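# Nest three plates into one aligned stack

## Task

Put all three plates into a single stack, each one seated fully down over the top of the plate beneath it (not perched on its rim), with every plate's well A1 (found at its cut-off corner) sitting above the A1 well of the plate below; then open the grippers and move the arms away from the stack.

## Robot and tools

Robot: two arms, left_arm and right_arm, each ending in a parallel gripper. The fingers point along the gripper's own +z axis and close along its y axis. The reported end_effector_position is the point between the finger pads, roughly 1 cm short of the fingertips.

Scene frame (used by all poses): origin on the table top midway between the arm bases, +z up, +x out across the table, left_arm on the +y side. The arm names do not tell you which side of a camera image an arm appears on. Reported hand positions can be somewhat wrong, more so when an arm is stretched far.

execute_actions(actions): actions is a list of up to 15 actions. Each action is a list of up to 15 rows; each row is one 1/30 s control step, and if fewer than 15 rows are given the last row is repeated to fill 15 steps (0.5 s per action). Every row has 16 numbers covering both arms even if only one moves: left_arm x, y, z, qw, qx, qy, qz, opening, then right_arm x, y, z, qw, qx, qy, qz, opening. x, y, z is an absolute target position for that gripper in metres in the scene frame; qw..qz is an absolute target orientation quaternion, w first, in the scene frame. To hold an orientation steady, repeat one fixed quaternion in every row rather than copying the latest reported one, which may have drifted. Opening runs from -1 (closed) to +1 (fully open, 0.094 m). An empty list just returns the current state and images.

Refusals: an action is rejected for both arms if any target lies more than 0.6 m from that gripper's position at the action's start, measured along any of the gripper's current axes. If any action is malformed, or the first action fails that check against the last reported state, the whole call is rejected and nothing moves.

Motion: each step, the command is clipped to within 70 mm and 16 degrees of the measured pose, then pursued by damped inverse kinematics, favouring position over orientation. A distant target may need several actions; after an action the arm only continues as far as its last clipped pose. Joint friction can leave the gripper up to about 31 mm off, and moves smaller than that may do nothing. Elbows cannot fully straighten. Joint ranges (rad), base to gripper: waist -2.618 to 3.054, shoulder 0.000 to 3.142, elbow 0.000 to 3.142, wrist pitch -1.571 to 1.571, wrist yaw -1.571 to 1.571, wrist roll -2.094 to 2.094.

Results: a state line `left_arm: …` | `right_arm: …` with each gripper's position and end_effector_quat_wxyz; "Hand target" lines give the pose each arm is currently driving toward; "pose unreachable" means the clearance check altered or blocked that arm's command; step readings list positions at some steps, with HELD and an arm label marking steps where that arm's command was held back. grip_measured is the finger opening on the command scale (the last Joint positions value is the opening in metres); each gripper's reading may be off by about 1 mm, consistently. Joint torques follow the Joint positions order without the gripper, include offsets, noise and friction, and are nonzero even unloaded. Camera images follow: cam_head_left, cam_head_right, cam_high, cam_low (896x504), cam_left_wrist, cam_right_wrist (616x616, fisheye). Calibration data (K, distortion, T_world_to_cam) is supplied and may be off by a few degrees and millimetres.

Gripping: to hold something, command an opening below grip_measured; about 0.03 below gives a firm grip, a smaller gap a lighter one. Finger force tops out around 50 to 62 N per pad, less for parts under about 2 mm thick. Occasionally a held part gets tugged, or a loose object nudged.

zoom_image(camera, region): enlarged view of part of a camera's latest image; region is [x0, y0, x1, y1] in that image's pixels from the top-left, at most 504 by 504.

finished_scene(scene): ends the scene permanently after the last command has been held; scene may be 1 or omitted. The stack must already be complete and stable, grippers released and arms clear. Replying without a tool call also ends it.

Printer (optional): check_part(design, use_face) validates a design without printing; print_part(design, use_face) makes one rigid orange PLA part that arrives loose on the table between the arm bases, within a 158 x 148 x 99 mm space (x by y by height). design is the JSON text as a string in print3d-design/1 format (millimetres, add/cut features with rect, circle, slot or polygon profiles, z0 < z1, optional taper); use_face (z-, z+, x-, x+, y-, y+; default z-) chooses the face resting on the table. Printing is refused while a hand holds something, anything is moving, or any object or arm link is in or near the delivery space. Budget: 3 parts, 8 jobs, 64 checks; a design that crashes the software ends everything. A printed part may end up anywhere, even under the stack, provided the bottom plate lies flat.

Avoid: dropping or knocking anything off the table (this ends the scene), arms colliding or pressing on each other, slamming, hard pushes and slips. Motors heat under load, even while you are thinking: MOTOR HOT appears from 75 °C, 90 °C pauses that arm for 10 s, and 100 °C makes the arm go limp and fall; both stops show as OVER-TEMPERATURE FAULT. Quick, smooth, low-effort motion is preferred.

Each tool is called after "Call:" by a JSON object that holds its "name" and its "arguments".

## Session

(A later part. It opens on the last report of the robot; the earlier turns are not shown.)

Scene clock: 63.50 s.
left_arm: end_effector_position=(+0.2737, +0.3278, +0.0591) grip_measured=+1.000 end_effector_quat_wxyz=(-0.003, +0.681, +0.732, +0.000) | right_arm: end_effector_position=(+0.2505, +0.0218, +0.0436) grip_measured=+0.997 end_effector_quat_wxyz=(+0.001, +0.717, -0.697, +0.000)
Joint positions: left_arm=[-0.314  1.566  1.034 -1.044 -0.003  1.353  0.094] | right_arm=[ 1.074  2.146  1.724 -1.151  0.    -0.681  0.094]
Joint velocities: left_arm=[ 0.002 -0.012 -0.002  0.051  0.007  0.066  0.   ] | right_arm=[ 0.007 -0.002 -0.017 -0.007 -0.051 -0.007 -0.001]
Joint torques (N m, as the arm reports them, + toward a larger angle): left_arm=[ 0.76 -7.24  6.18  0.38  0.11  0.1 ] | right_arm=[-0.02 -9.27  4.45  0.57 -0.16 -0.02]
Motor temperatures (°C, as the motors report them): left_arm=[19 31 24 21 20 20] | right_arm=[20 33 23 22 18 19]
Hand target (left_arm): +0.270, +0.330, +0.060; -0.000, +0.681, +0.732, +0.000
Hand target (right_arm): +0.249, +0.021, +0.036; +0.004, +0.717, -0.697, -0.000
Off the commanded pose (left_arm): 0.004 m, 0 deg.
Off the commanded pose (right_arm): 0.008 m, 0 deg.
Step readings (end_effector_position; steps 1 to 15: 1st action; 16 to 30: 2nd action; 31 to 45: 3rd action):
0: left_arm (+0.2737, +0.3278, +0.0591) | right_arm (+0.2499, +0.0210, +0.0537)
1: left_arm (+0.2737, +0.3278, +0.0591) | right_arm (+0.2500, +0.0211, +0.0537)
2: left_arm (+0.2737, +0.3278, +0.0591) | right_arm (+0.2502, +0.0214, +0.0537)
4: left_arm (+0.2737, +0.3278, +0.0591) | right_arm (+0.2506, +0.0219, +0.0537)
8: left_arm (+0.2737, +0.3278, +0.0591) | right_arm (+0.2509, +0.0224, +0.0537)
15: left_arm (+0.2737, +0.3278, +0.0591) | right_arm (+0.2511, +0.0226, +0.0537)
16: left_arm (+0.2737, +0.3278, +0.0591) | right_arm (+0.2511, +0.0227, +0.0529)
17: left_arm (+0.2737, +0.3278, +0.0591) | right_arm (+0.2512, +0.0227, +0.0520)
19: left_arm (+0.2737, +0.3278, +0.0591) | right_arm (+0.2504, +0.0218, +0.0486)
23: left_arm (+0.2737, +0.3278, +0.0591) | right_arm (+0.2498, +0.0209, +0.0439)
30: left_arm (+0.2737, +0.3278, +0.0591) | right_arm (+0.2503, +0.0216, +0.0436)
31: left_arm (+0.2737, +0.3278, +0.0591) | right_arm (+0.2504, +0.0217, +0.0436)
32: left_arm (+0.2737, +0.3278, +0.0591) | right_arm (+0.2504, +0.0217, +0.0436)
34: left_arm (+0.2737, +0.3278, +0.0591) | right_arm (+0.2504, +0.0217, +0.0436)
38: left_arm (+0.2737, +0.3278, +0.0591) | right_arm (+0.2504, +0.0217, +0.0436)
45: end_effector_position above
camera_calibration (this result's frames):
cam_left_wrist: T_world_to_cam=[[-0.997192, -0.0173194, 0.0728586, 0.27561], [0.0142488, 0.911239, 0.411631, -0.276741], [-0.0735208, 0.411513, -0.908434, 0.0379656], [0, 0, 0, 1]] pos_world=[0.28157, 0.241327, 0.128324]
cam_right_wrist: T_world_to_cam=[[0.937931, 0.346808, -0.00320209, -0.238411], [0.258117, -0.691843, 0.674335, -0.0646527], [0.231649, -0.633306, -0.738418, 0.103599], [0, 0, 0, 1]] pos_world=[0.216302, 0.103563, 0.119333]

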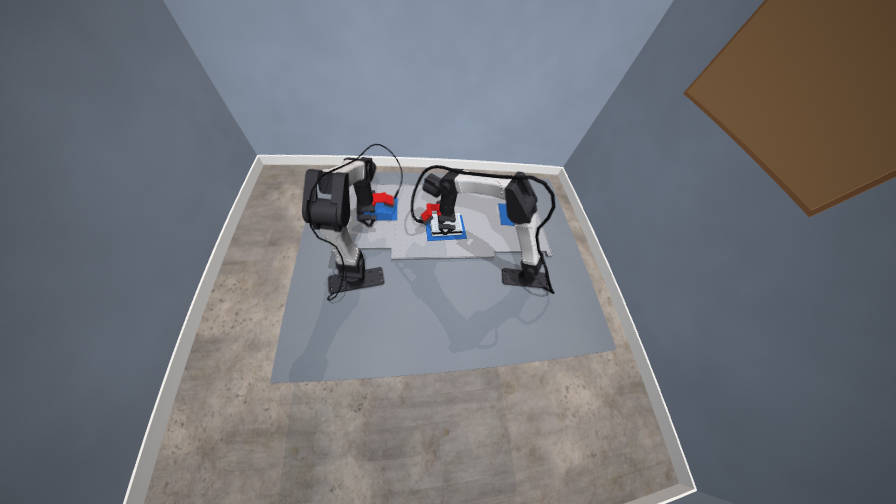

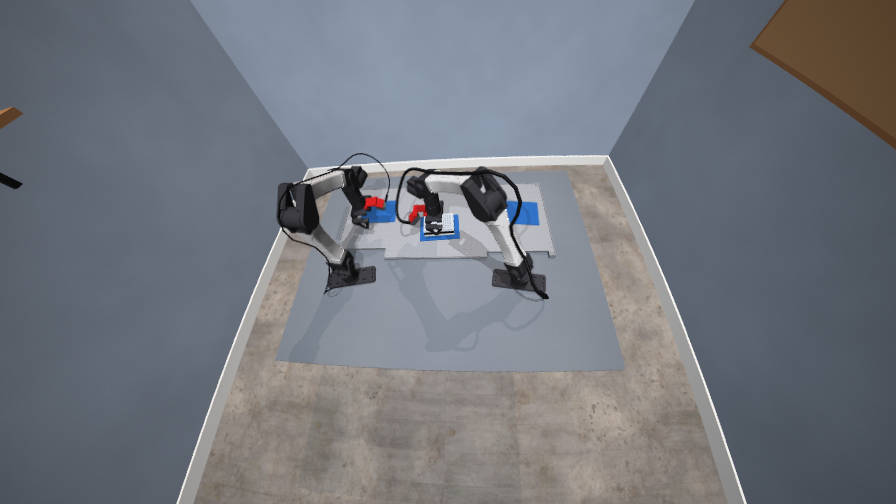

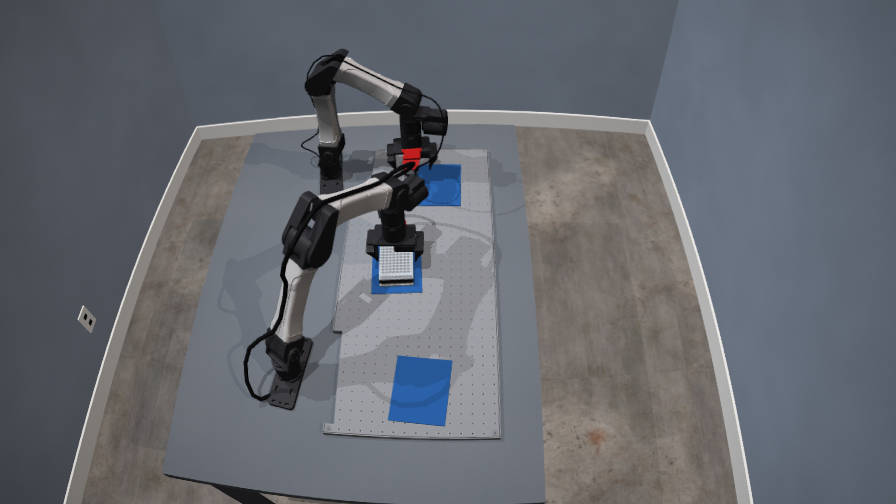

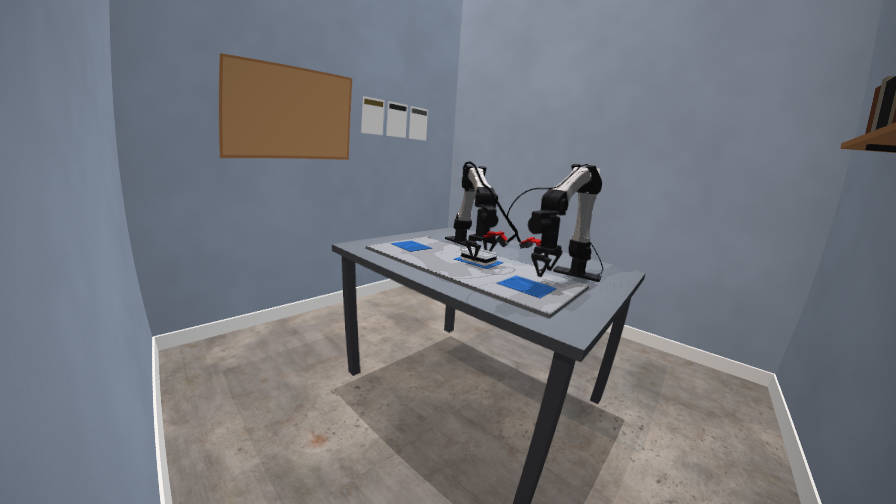

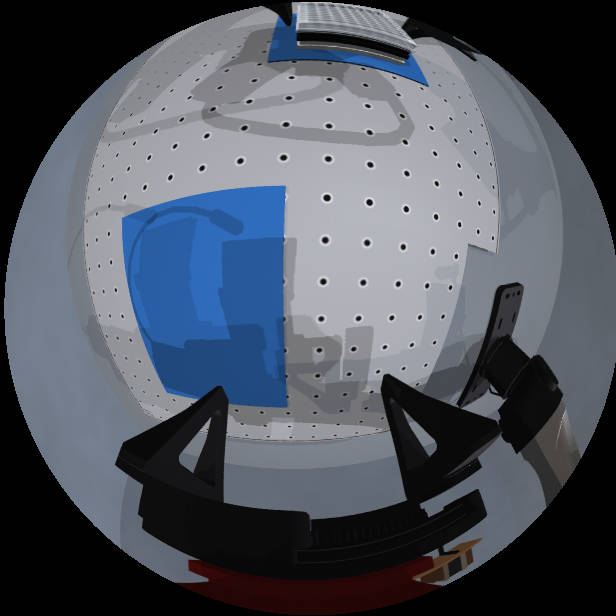

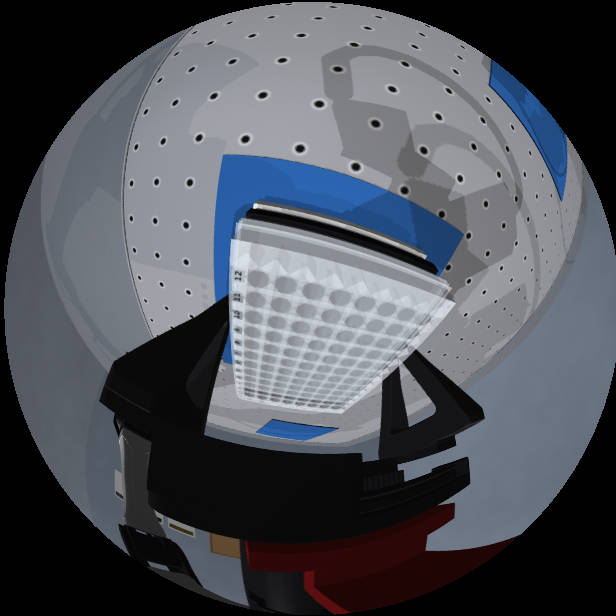

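A few mm lower, then squeeze.

Call:
{"name": "execute_actions", "arguments": {"actions": [[[0.27,0.33,0.06,0,0.681,0.732,0,1,0.2495,0.021,0.030,0.004,0.717,-0.697,0,1]],[[0.27,0.33,0.06,0,0.681,0.732,0,1,0.2495,0.021,0.030,0.004,0.717,-0.697,0,0.9]],[[0.27,0.33,0.06,0,0.681,0.732,0,1,0.2495,0.021,0.030,0.004,0.717,-0.697,0,0.85]],[[0.27,0.33,0.06,0,0.681,0.732,0,1,0.2495,0.021,0.030,0.004,0.717,-0.697,0,0.81]]]}}

Call:
{"name": "execute_actions", "arguments": {"actions": [[[0.27,0.33,0.06,0,0.681,0.732,0,1,0.2495,0.021,0.034,0.004,0.717,-0.697,0,1]]]}}

Call:
{"name": "zoom_image", "arguments": {"camera": "cam_left_wrist", "region": [260,0,440,90]}}

Call:
{"name": "zoom_image", "arguments": {"camera": "cam_high", "region": [360,230,430,300]}}

Call:
{"name": "zoom_image", "arguments": {"camera": "cam_low", "region": [450,230,510,275]}}

Scene clock: 66.47 s.
left_arm: end_effector_position=(+0.2737, +0.3278, +0.0591) grip_measured=+1.000 end_effector_quat_wxyz=(-0.003, +0.681, +0.732, +0.000) | right_arm: end_effector_position=(+0.2508, +0.0224, +0.0397) grip_measured=+0.818 end_effector_quat_wxyz=(-0.002, +0.717, -0.697, -0.000)
Joint positions: left_arm=[-0.314  1.566  1.034 -1.044 -0.003  1.353  0.094] | right_arm=[ 1.074  2.146  1.709 -1.129 -0.    -0.681  0.085]
Joint velocities: left_arm=[ 0.017  0.007  0.012 -0.007  0.022  0.066  0.   ] | right_arm=[-0.002  0.007  0.022 -0.095 -0.007 -0.022  0.   ]
Joint torques (N m, as the arm reports them, + toward a larger angle): left_arm=[ 0.63 -7.4   6.02  0.34  0.08  0.09] | right_arm=[-0.15 -8.88  4.38  0.58 -0.15 -0.04]
Motor temperatures (°C, as the motors report them): left_arm=[19 31 24 21 20 20] | right_arm=[20 33 23 22 18 19]
Hand target (left_arm): +0.270, +0.330, +0.060; -0.000, +0.681, +0.732, +0.000
Hand target (right_arm): +0.249, +0.021, +0.030; +0.004, +0.717, -0.697, -0.000
Off the commanded pose (left_arm): 0.004 m, 0 deg.
Off the commanded pose (right_arm): 0.010 m, 1 deg.
Step readings (end_effector_position; steps 1 to 15: 1st action; 16 to 30: 2nd action; 31 to 45: 3rd action; 46 to 60: 4th action):
0: left_arm (+0.2737, +0.3278, +0.0591) | right_arm (+0.2505, +0.0218, +0.0436)
1: left_arm (+0.2737, +0.3278, +0.0591) | right_arm (+0.2505, +0.0219, +0.0430)
2: left_arm (+0.2737, +0.3278, +0.0591) | right_arm (+0.2506, +0.0220, +0.0423)
4: left_arm (+0.2737, +0.3278, +0.0591) | right_arm (+0.2501, +0.0213, +0.0405)
8: left_arm (+0.2737, +0.3278, +0.0591) | right_arm (+0.2501, +0.0213, +0.0397)
15: left_arm (+0.2737, +0.3278, +0.0591) | right_arm (+0.2507, +0.0220, +0.0397)
16: left_arm (+0.2737, +0.3278, +0.0591) | right_arm (+0.2507, +0.0221, +0.0397)
17: left_arm (+0.2737, +0.3278, +0.0591) | right_arm (+0.2508, +0.0222, +0.0397)
19: left_arm (+0.2737, +0.3278, +0.0591) | right_arm (+0.2508, +0.0222, +0.0397)
23: left_arm (+0.2737, +0.3278, +0.0591) | right_arm (+0.2508, +0.0223, +0.0397)
30: left_arm (+0.2737, +0.3278, +0.0591) | right_arm (+0.2509, +0.0223, +0.0397)
31: left_arm (+0.2737, +0.3278, +0.0591) | right_arm (+0.2509, +0.0223, +0.0397)
32: left_arm (+0.2737, +0.3278, +0.0591) | right_arm (+0.2509, +0.0223, +0.0397)
34: left_arm (+0.2737, +0.3278, +0.0591) | right_arm (+0.2509, +0.0223, +0.0397)
38: left_arm (+0.2737, +0.3278, +0.0591) | right_arm (+0.2509, +0.0223, +0.0397)
45: left_arm (+0.2737, +0.3278, +0.0591) | right_arm (+0.2509, +0.0223, +0.0397)
46: left_arm (+0.2737, +0.3278, +0.0591) | right_arm (+0.2508, +0.0224, +0.0397)
47: left_arm (+0.2737, +0.3278, +0.0591) | right_arm (+0.2508, +0.0224, +0.0397)
49: left_arm (+0.2737, +0.3278, +0.0591) | right_arm (+0.2508, +0.0224, +0.0397)
53: left_arm (+0.2737, +0.3278, +0.0591) | right_arm (+0.2508, +0.0224, +0.0397)
60: end_effector_position above
camera_calibration (this result's frames):
cam_left_wrist: T_world_to_cam=[[-0.997192, -0.0173194, 0.0728586, 0.27561], [0.0142488, 0.911239, 0.411631, -0.276741], [-0.0735208, 0.411513, -0.908434, 0.0379656], [0, 0, 0, 1]] pos_world=[0.28157, 0.241327, 0.128324]
cam_right_wrist: T_world_to_cam=[[0.937933, 0.346812, 0.00143363, -0.239135], [0.255979, -0.695057, 0.671841, -0.061032], [0.233999, -0.629775, -0.740694, 0.100439], [0, 0, 0, 1]] pos_world=[0.216413, 0.103768, 0.115741]

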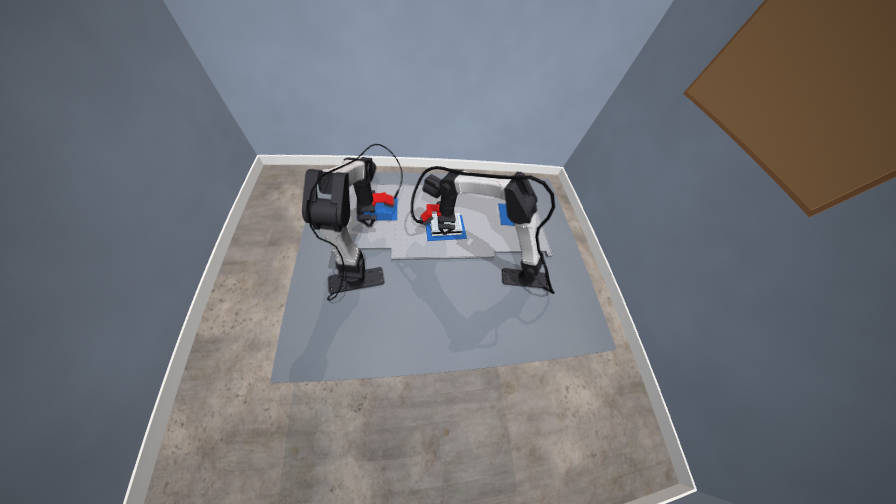

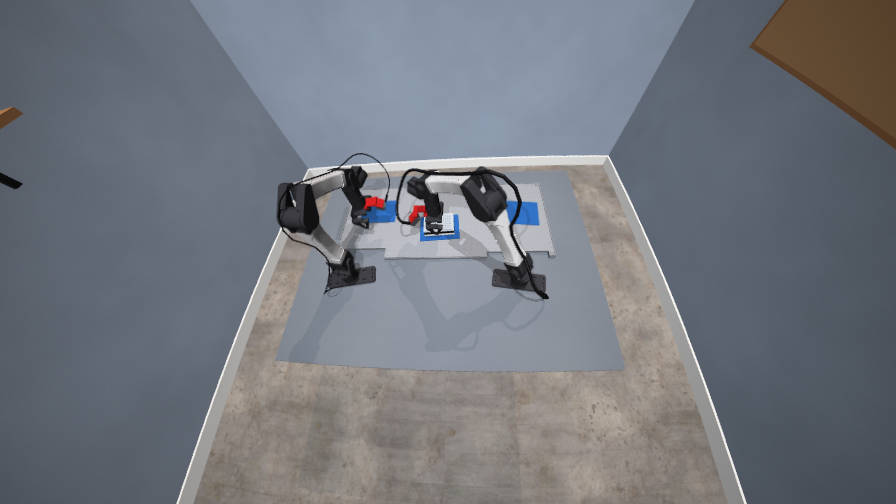

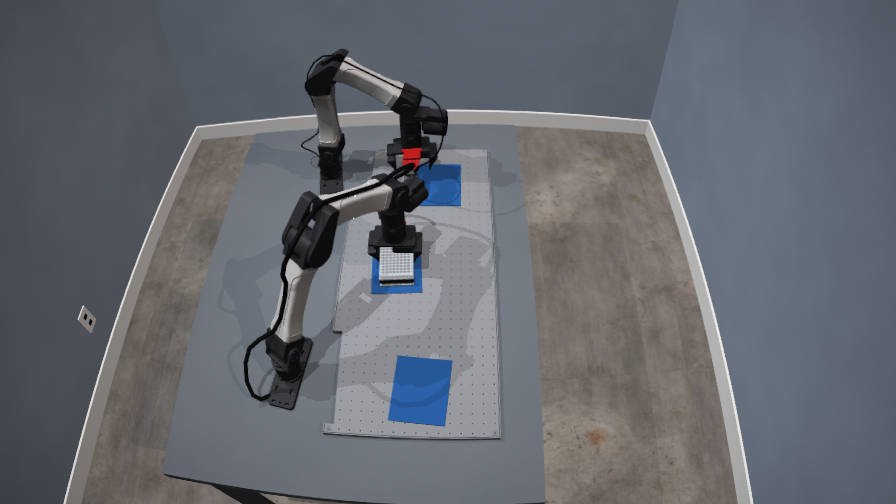

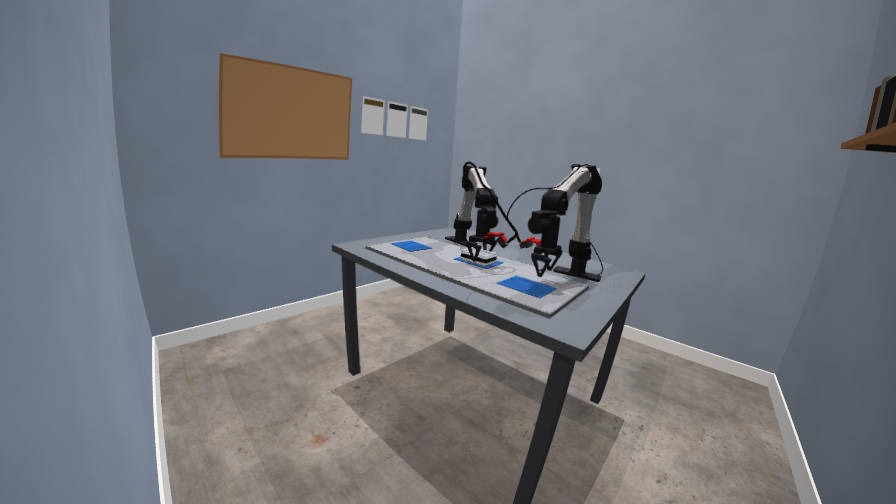

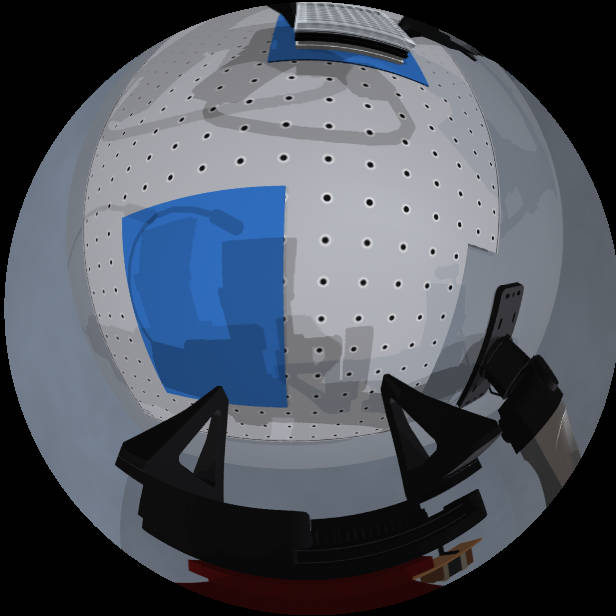

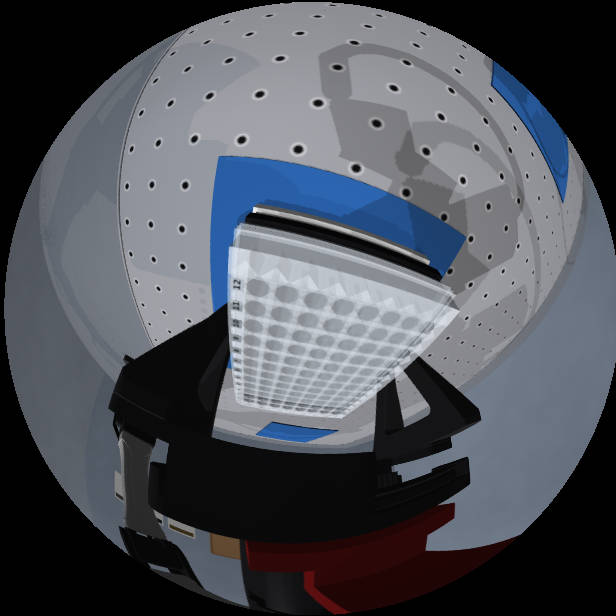

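Scene clock: 66.97 s.
left_arm: end_effector_position=(+0.2737, +0.3278, +0.0591) grip_measured=+1.000 end_effector_quat_wxyz=(-0.003, +0.681, +0.732, +0.000) | right_arm: end_effector_position=(+0.2508, +0.0224, +0.0397) grip_measured=+0.997 end_effector_quat_wxyz=(-0.002, +0.717, -0.697, -0.000)
Joint positions: left_arm=[-0.314  1.566  1.034 -1.044 -0.003  1.353  0.094] | right_arm=[ 1.074  2.146  1.709 -1.129 -0.    -0.681  0.094]
Joint velocities: left_arm=[-0.002 -0.012  0.012 -0.007 -0.007 -0.051  0.   ] | right_arm=[ 0.002 -0.002 -0.007 -0.051  0.037 -0.007 -0.001]
Joint torques (N m, as the arm reports them, + toward a larger angle): left_arm=[ 0.68 -7.23  5.86  0.33  0.11  0.11] | right_arm=[-0.14 -9.11  5.2   0.41 -0.14 -0.01]
Motor temperatures (°C, as the motors report them): left_arm=[19 31 24 21 20 20] | right_arm=[20 34 23 22 18 19]
Hand target (left_arm): +0.270, +0.330, +0.060; -0.000, +0.681, +0.732, +0.000
Hand target (right_arm): +0.250, +0.021, +0.034; +0.004, +0.717, -0.697, -0.000
Off the commanded pose (left_arm): 0.004 m, 0 deg.
Off the commanded pose (right_arm): 0.006 m, 1 deg.
Step readings (end_effector_position):
0: left_arm (+0.2737, +0.3278, +0.0591) | right_arm (+0.2508, +0.0224, +0.0397)
1: left_arm (+0.2737, +0.3278, +0.0591) | right_arm (+0.2508, +0.0224, +0.0397)
2: left_arm (+0.2737, +0.3278, +0.0591) | right_arm (+0.2508, +0.0224, +0.0397)
4: left_arm (+0.2737, +0.3278, +0.0591) | right_arm (+0.2508, +0.0224, +0.0397)
8: left_arm (+0.2737, +0.3278, +0.0591) | right_arm (+0.2508, +0.0224, +0.0397)
15: end_effector_position above
camera_calibration (this result's frames):
cam_left_wrist: T_world_to_cam=[[-0.997192, -0.0173194, 0.0728586, 0.27561], [0.0142488, 0.911239, 0.411631, -0.276741], [-0.0735208, 0.411513, -0.908434, 0.0379656], [0, 0, 0, 1]] pos_world=[0.28157, 0.241327, 0.128324]
cam_right_wrist: T_world_to_cam=[[0.937933, 0.346812, 0.00143363, -0.239135], [0.255979, -0.695057, 0.671841, -0.061032], [0.233999, -0.629775, -0.740694, 0.100439], [0, 0, 0, 1]] pos_world=[0.216413, 0.103768, 0.115741]

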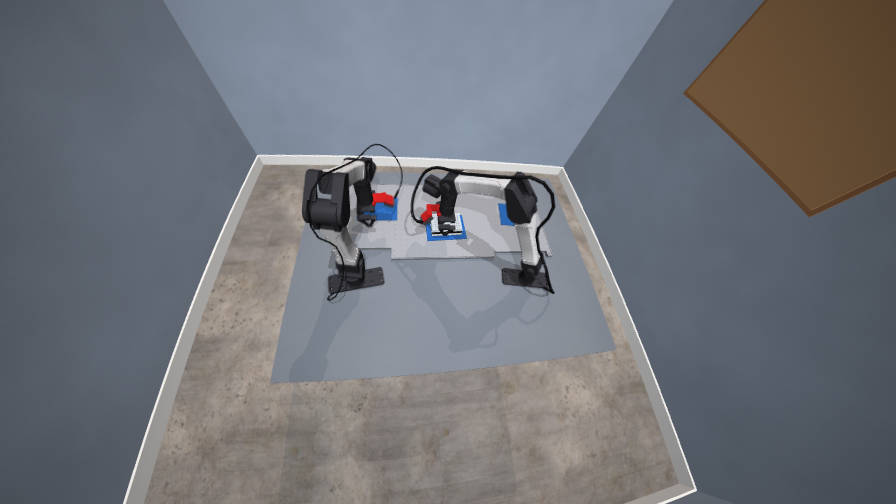

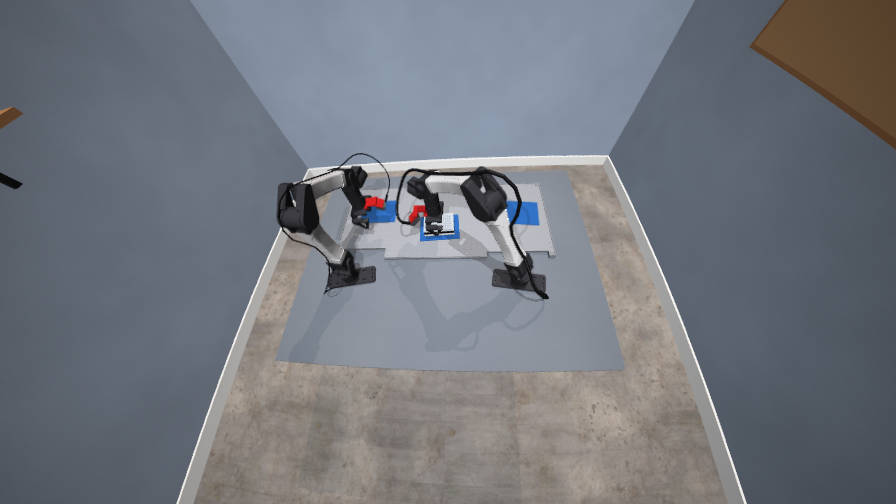

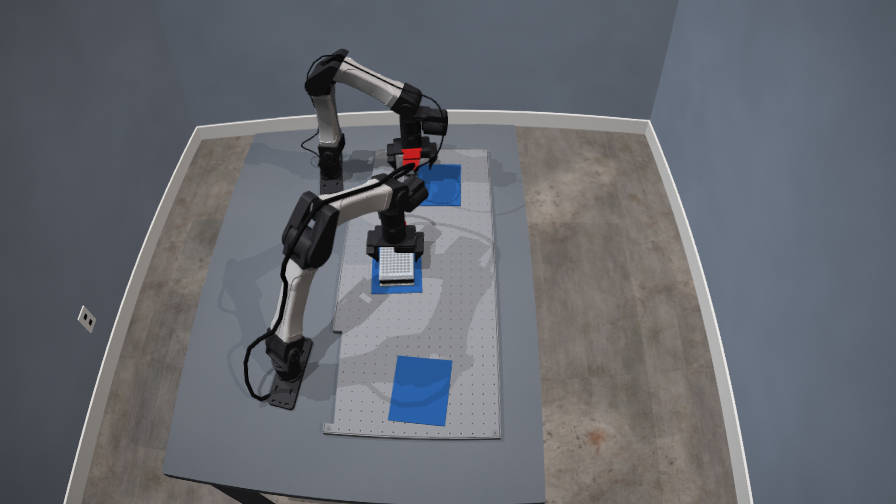

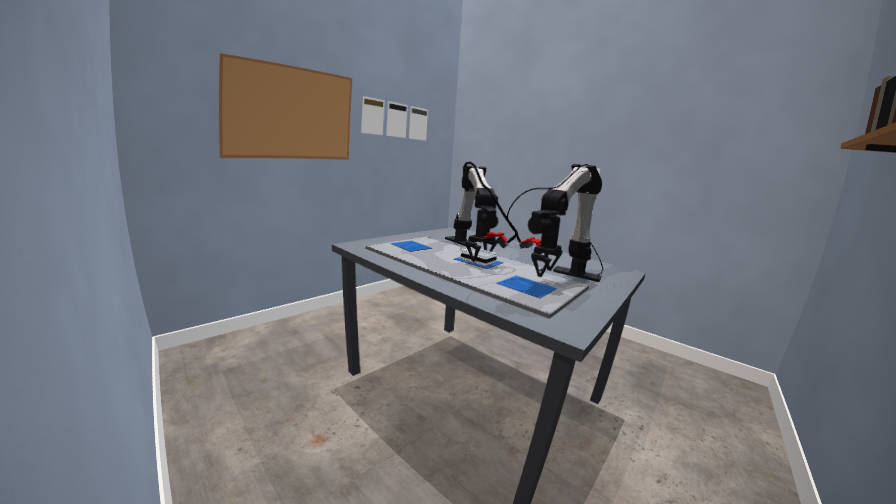

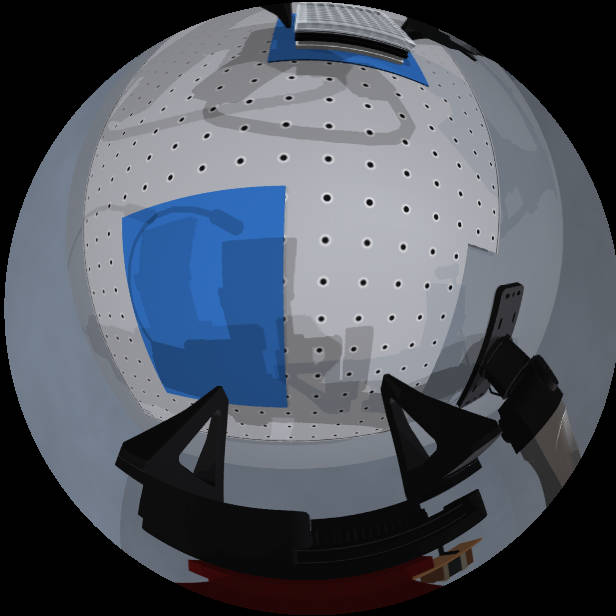

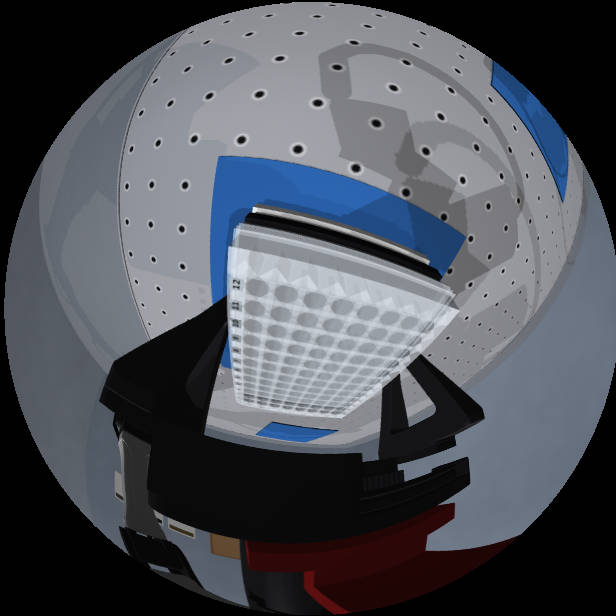

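Region (260, 0, 440, 90) of cam_left_wrist's 616x616 image, scaled by 2.800, with more detail than that image has.

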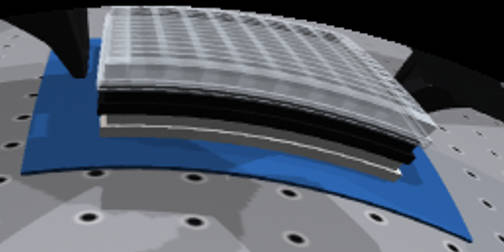

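Region (360, 230, 430, 300) of cam_high's 896x504 image, scaled by 7.200, with more detail than that image has.

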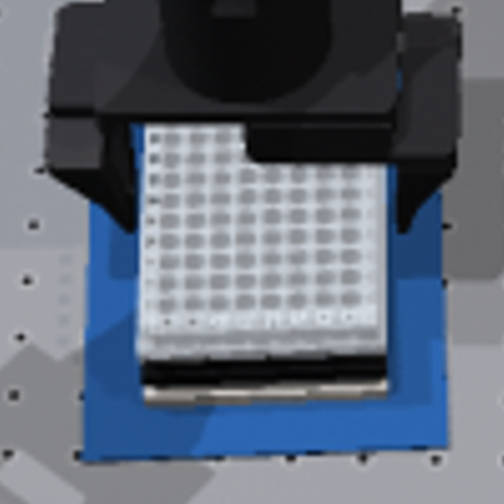

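Region (450, 230, 510, 275) of cam_low's 896x504 image, scaled by 8.400, with more detail than that image has; it fills the top 378 rows of this view, and the rest is white.

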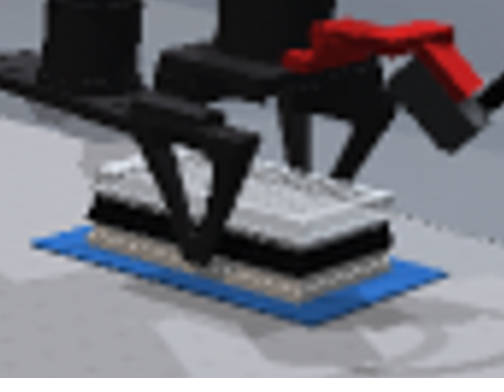

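Call:
{"name": "execute_actions", "arguments": {"actions": [[[0.27,0.33,0.06,0,0.681,0.732,0,1,0.2505,0.022,0.06,0,0.717,-0.697,0,1]],[[0.27,0.33,0.06,0,0.681,0.732,0,1,0.2505,0.022,0.085,0,0.717,-0.697,0,1]],[[0.27,0.33,0.06,0,0.681,0.732,0,1,0.2505,0.022,0.12,0,0.717,-0.697,0,1]],[[0.27,0.33,0.06,0,0.681,0.732,0,1,0.26,-0.1,0.12,0,0.717,-0.697,0,1]],[[0.26,0.25,0.06,0,0.697,0.717,0,0,0.27,-0.22,0.1,0,0.717,-0.697,0,1]],[[0.25,0.17,0.05,0,0.697,0.717,0,0,0.27,-0.3,0.06,0,0.717,-0.697,0,1]],[[0.25,0.12,0.045,0,0.697,0.717,0,0,0.27,-0.3,0.06,0,0.717,-0.697,0,1]],[[0.25,0.12,0.045,0,0.697,0.717,0,0,0.27,-0.3,0.06,0,0.717,-0.697,0,1]]]}}

Call:
{"name": "zoom_image", "arguments": {"camera": "cam_low", "region": [450,225,520,275]}}

Call:
{"name": "zoom_image", "arguments": {"camera": "cam_right_wrist", "region": [200,0,480,140]}}

Scene clock: 72.40 s.
left_arm: end_effector_position=(+0.2493, +0.1195, +0.0483) grip_measured=+0.002 end_effector_quat_wxyz=(+0.009, +0.701, +0.713, -0.001) | right_arm: end_effector_position=(+0.2706, -0.3014, +0.0610) grip_measured=+0.997 end_effector_quat_wxyz=(+0.009, +0.714, -0.700, -0.000)
Joint positions: left_arm=[-0.98   1.846  1.311 -1.017  0.002  0.74   0.047] | right_arm=[ 0.177  1.614  1.091 -1.061  0.012 -1.572  0.094]
Joint velocities: left_arm=[-0.002  0.012 -0.012 -0.066  0.037  0.022  0.   ] | right_arm=[-0.007 -0.007 -0.007 -0.007 -0.037 -0.022  0.   ]
Joint torques (N m, as the arm reports them, + toward a larger angle): left_arm=[-0.02 -7.15  9.01  0.32  0.06  0.  ] | right_arm=[-0.32 -6.34  4.3   0.43 -0.26 -0.13]
Motor temperatures (°C, as the motors report them): left_arm=[19 31 25 21 20 20] | right_arm=[20 34 23 22 18 19]
Hand target (left_arm): +0.250, +0.120, +0.045; +0.000, +0.697, +0.717, -0.000
Hand target (right_arm): +0.270, -0.300, +0.060; +0.000, +0.717, -0.697, +0.000
Off the commanded pose (left_arm): 0.003 m, 1 deg.
Off the commanded pose (right_arm): 0.002 m, 1 deg.
Step readings (end_effector_position; steps 1 to 15: 1st action; 16 to 30: 2nd action; 31 to 45: 3rd action; 46 to 60: 4th action; 61 to 75: 5th action; 76 to 90: 6th action; 91 to 105: 7th action; 106 to 120: 8th action):
0: left_arm (+0.2737, +0.3278, +0.0591) | right_arm (+0.2508, +0.0224, +0.0397)
1: left_arm (+0.2737, +0.3278, +0.0591) | right_arm (+0.2505, +0.0220, +0.0409)
2: left_arm (+0.2737, +0.3278, +0.0591) | right_arm (+0.2499, +0.0211, +0.0423)
4: left_arm (+0.2737, +0.3278, +0.0591) | right_arm (+0.2500, +0.0213, +0.0458)
8: left_arm (+0.2737, +0.3278, +0.0591) | right_arm (+0.2494, +0.0206, +0.0478)
15: left_arm (+0.2737, +0.3278, +0.0591) | right_arm (+0.2477, +0.0183, +0.0478)
16: left_arm (+0.2737, +0.3278, +0.0591) | right_arm (+0.2475, +0.0180, +0.0505)
17: left_arm (+0.2737, +0.3278, +0.0591) | right_arm (+0.2475, +0.0180, +0.0541)
19: left_arm (+0.2737, +0.3278, +0.0591) | right_arm (+0.2500, +0.0213, +0.0638)
23: left_arm (+0.2737, +0.3278, +0.0591) | right_arm (+0.2520, +0.0240, +0.0734)
30: left_arm (+0.2737, +0.3278, +0.0591) | right_arm (+0.2491, +0.0202, +0.0737)
31: left_arm (+0.2737, +0.3278, +0.0591) | right_arm (+0.2487, +0.0196, +0.0774)
32: left_arm (+0.2737, +0.3278, +0.0591) | right_arm (+0.2490, +0.0200, +0.0827)
34: left_arm (+0.2737, +0.3278, +0.0591) | right_arm (+0.2524, +0.0245, +0.0970)
38: left_arm (+0.2737, +0.3278, +0.0591) | right_arm (+0.2549, +0.0276, +0.1117)
45: left_arm (+0.2737, +0.3278, +0.0591) | right_arm (+0.2503, +0.0217, +0.1119)
46: left_arm (+0.2737, +0.3278, +0.0591) | right_arm (+0.2509, +0.0176, +0.1101)
47: left_arm (+0.2737, +0.3278, +0.0591) | right_arm (+0.2479, +0.0036, +0.1069)
49: left_arm (+0.2737, +0.3278, +0.0591) | right_arm (+0.2449, -0.0366, +0.1035)
53: left_arm (+0.2737, +0.3278, +0.0591) | right_arm (+0.2549, -0.1021, +0.1121)
60: left_arm (+0.2737, +0.3278, +0.0591) | right_arm (+0.2622, -0.1039, +0.1224)
61: left_arm (+0.2729, +0.3229, +0.0591) | right_arm (+0.2636, -0.1077, +0.1195)
62: left_arm (+0.2702, +0.3076, +0.0591) | right_arm (+0.2625, -0.1210, +0.1142)
64: left_arm (+0.2607, +0.2724, +0.0594) | right_arm (+0.2594, -0.1625, +0.1041)
68: left_arm (+0.2566, +0.2509, +0.0631) | right_arm (+0.2610, -0.2234, +0.0962)
75: left_arm (+0.2575, +0.2505, +0.0638) | right_arm (+0.2697, -0.2239, +0.0993)
76: left_arm (+0.2563, +0.2459, +0.0638) | right_arm (+0.2712, -0.2276, +0.0955)
77: left_arm (+0.2536, +0.2315, +0.0633) | right_arm (+0.2704, -0.2406, +0.0887)
79: left_arm (+0.2465, +0.1963, +0.0602) | right_arm (+0.2616, -0.2764, +0.0725)
83: left_arm (+0.2441, +0.1716, +0.0519) | right_arm (+0.2573, -0.3038, +0.0616)
90: left_arm (+0.2459, +0.1705, +0.0520) | right_arm (+0.2678, -0.3025, +0.0610)
91: left_arm (+0.2457, +0.1675, +0.0530) | right_arm (+0.2684, -0.3023, +0.0610)
92: left_arm (+0.2469, +0.1575, +0.0538) | right_arm (+0.2688, -0.3021, +0.0610)
94: left_arm (+0.2492, +0.1331, +0.0529) | right_arm (+0.2695, -0.3019, +0.0610)
98: left_arm (+0.2486, +0.1203, +0.0480) | right_arm (+0.2702, -0.3016, +0.0610)
105: left_arm (+0.2493, +0.1195, +0.0483) | right_arm (+0.2705, -0.3015, +0.0610)
106: left_arm (+0.2493, +0.1195, +0.0483) | right_arm (+0.2705, -0.3014, +0.0610)
107: left_arm (+0.2493, +0.1195, +0.0483) | right_arm (+0.2705, -0.3014, +0.0610)
109: left_arm (+0.2493, +0.1195, +0.0483) | right_arm (+0.2706, -0.3014, +0.0610)
113: left_arm (+0.2493, +0.1195, +0.0483) | right_arm (+0.2706, -0.3014, +0.0610)
120: end_effector_position above
camera_calibration (this result's frames):
cam_left_wrist: T_world_to_cam=[[-0.997685, 0.037536, 0.056707, 0.242871], [0.0569655, 0.916732, 0.395421, -0.0927156], [-0.0371426, 0.397736, -0.916748, 0.10509], [0, 0, 0, 1]] pos_world=[0.251494, 0.034081, 0.11923]
cam_right_wrist: T_world_to_cam=[[0.939869, 0.341031, -0.0185377, -0.146435], [0.262325, -0.68607, 0.678597, -0.304807], [0.218705, -0.642655, -0.734277, -0.0924614], [0, 0, 0, 1]] pos_world=[0.23781, -0.218601, 0.136234]

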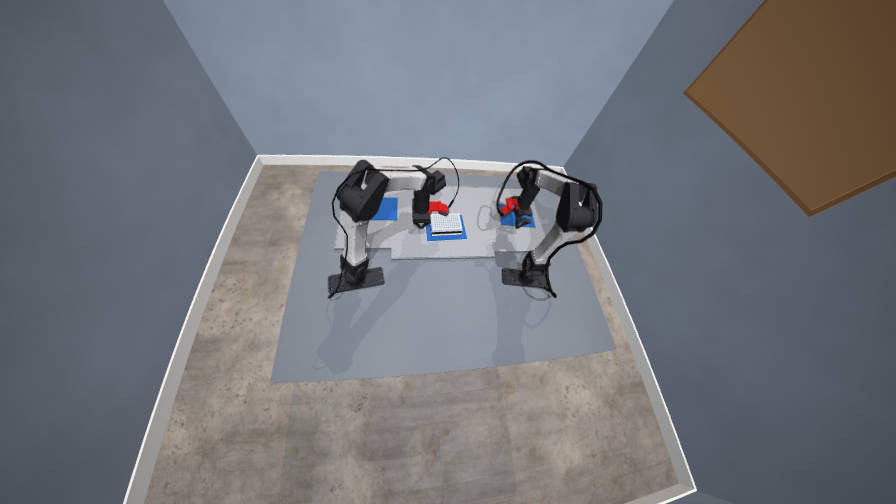

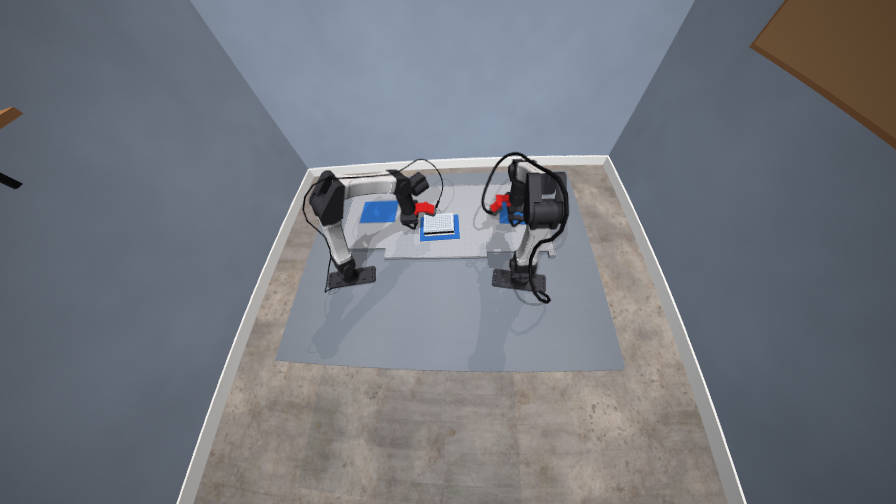

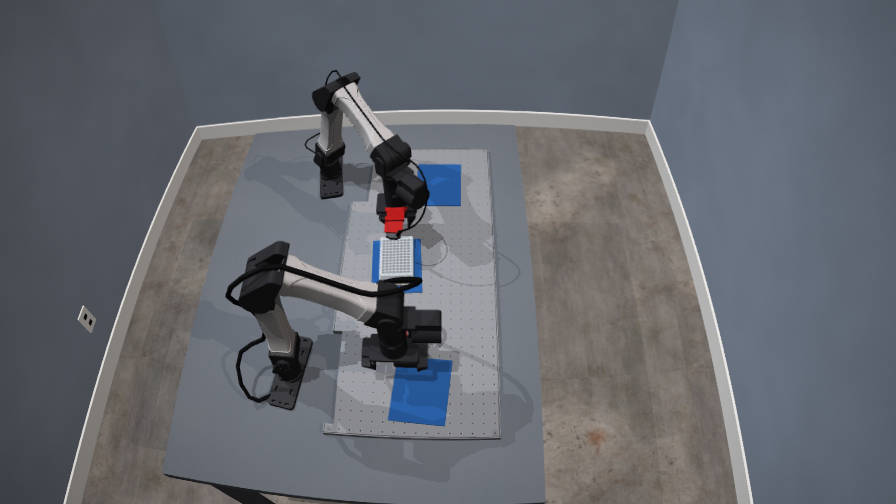

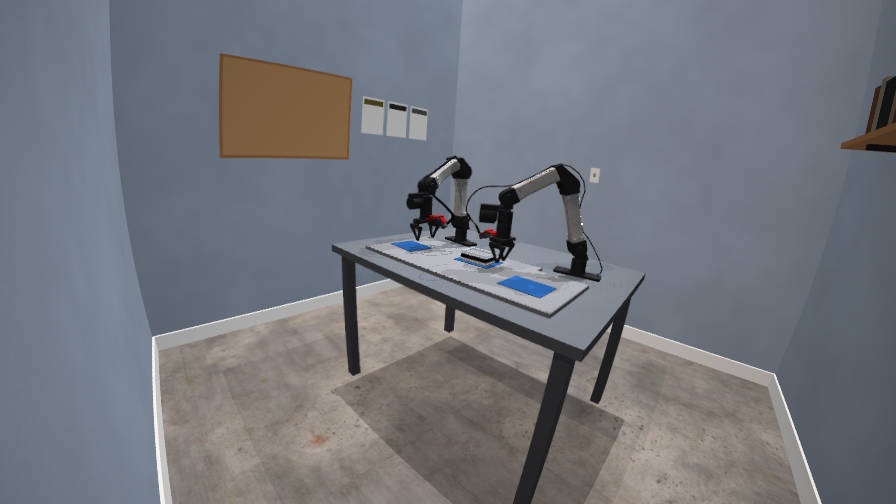

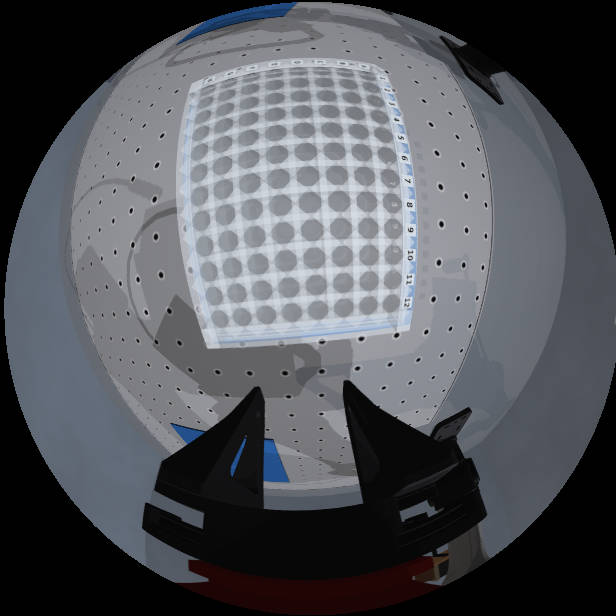

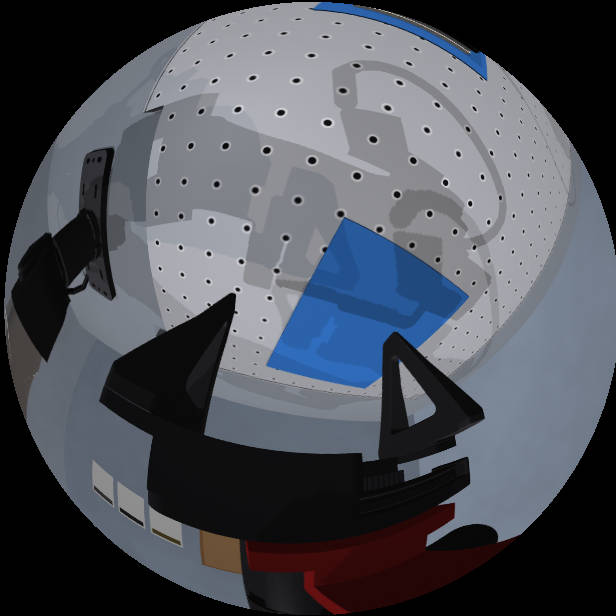

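Region (450, 225, 520, 275) of cam_low's 896x504 image, scaled by 7.200, with more detail than that image has; it fills the top 360 rows of this view, and the rest is white.

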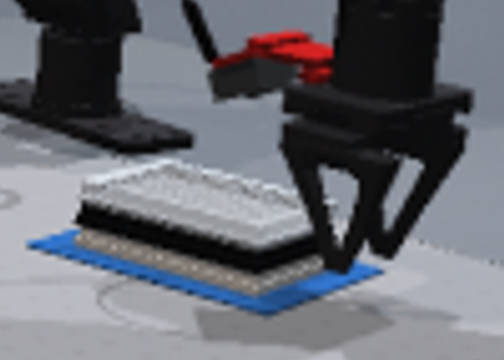

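Region (200, 0, 480, 140) of cam_right_wrist's 616x616 image, scaled by 1.800, with more detail than that image has.

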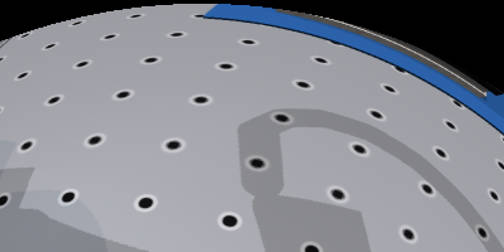

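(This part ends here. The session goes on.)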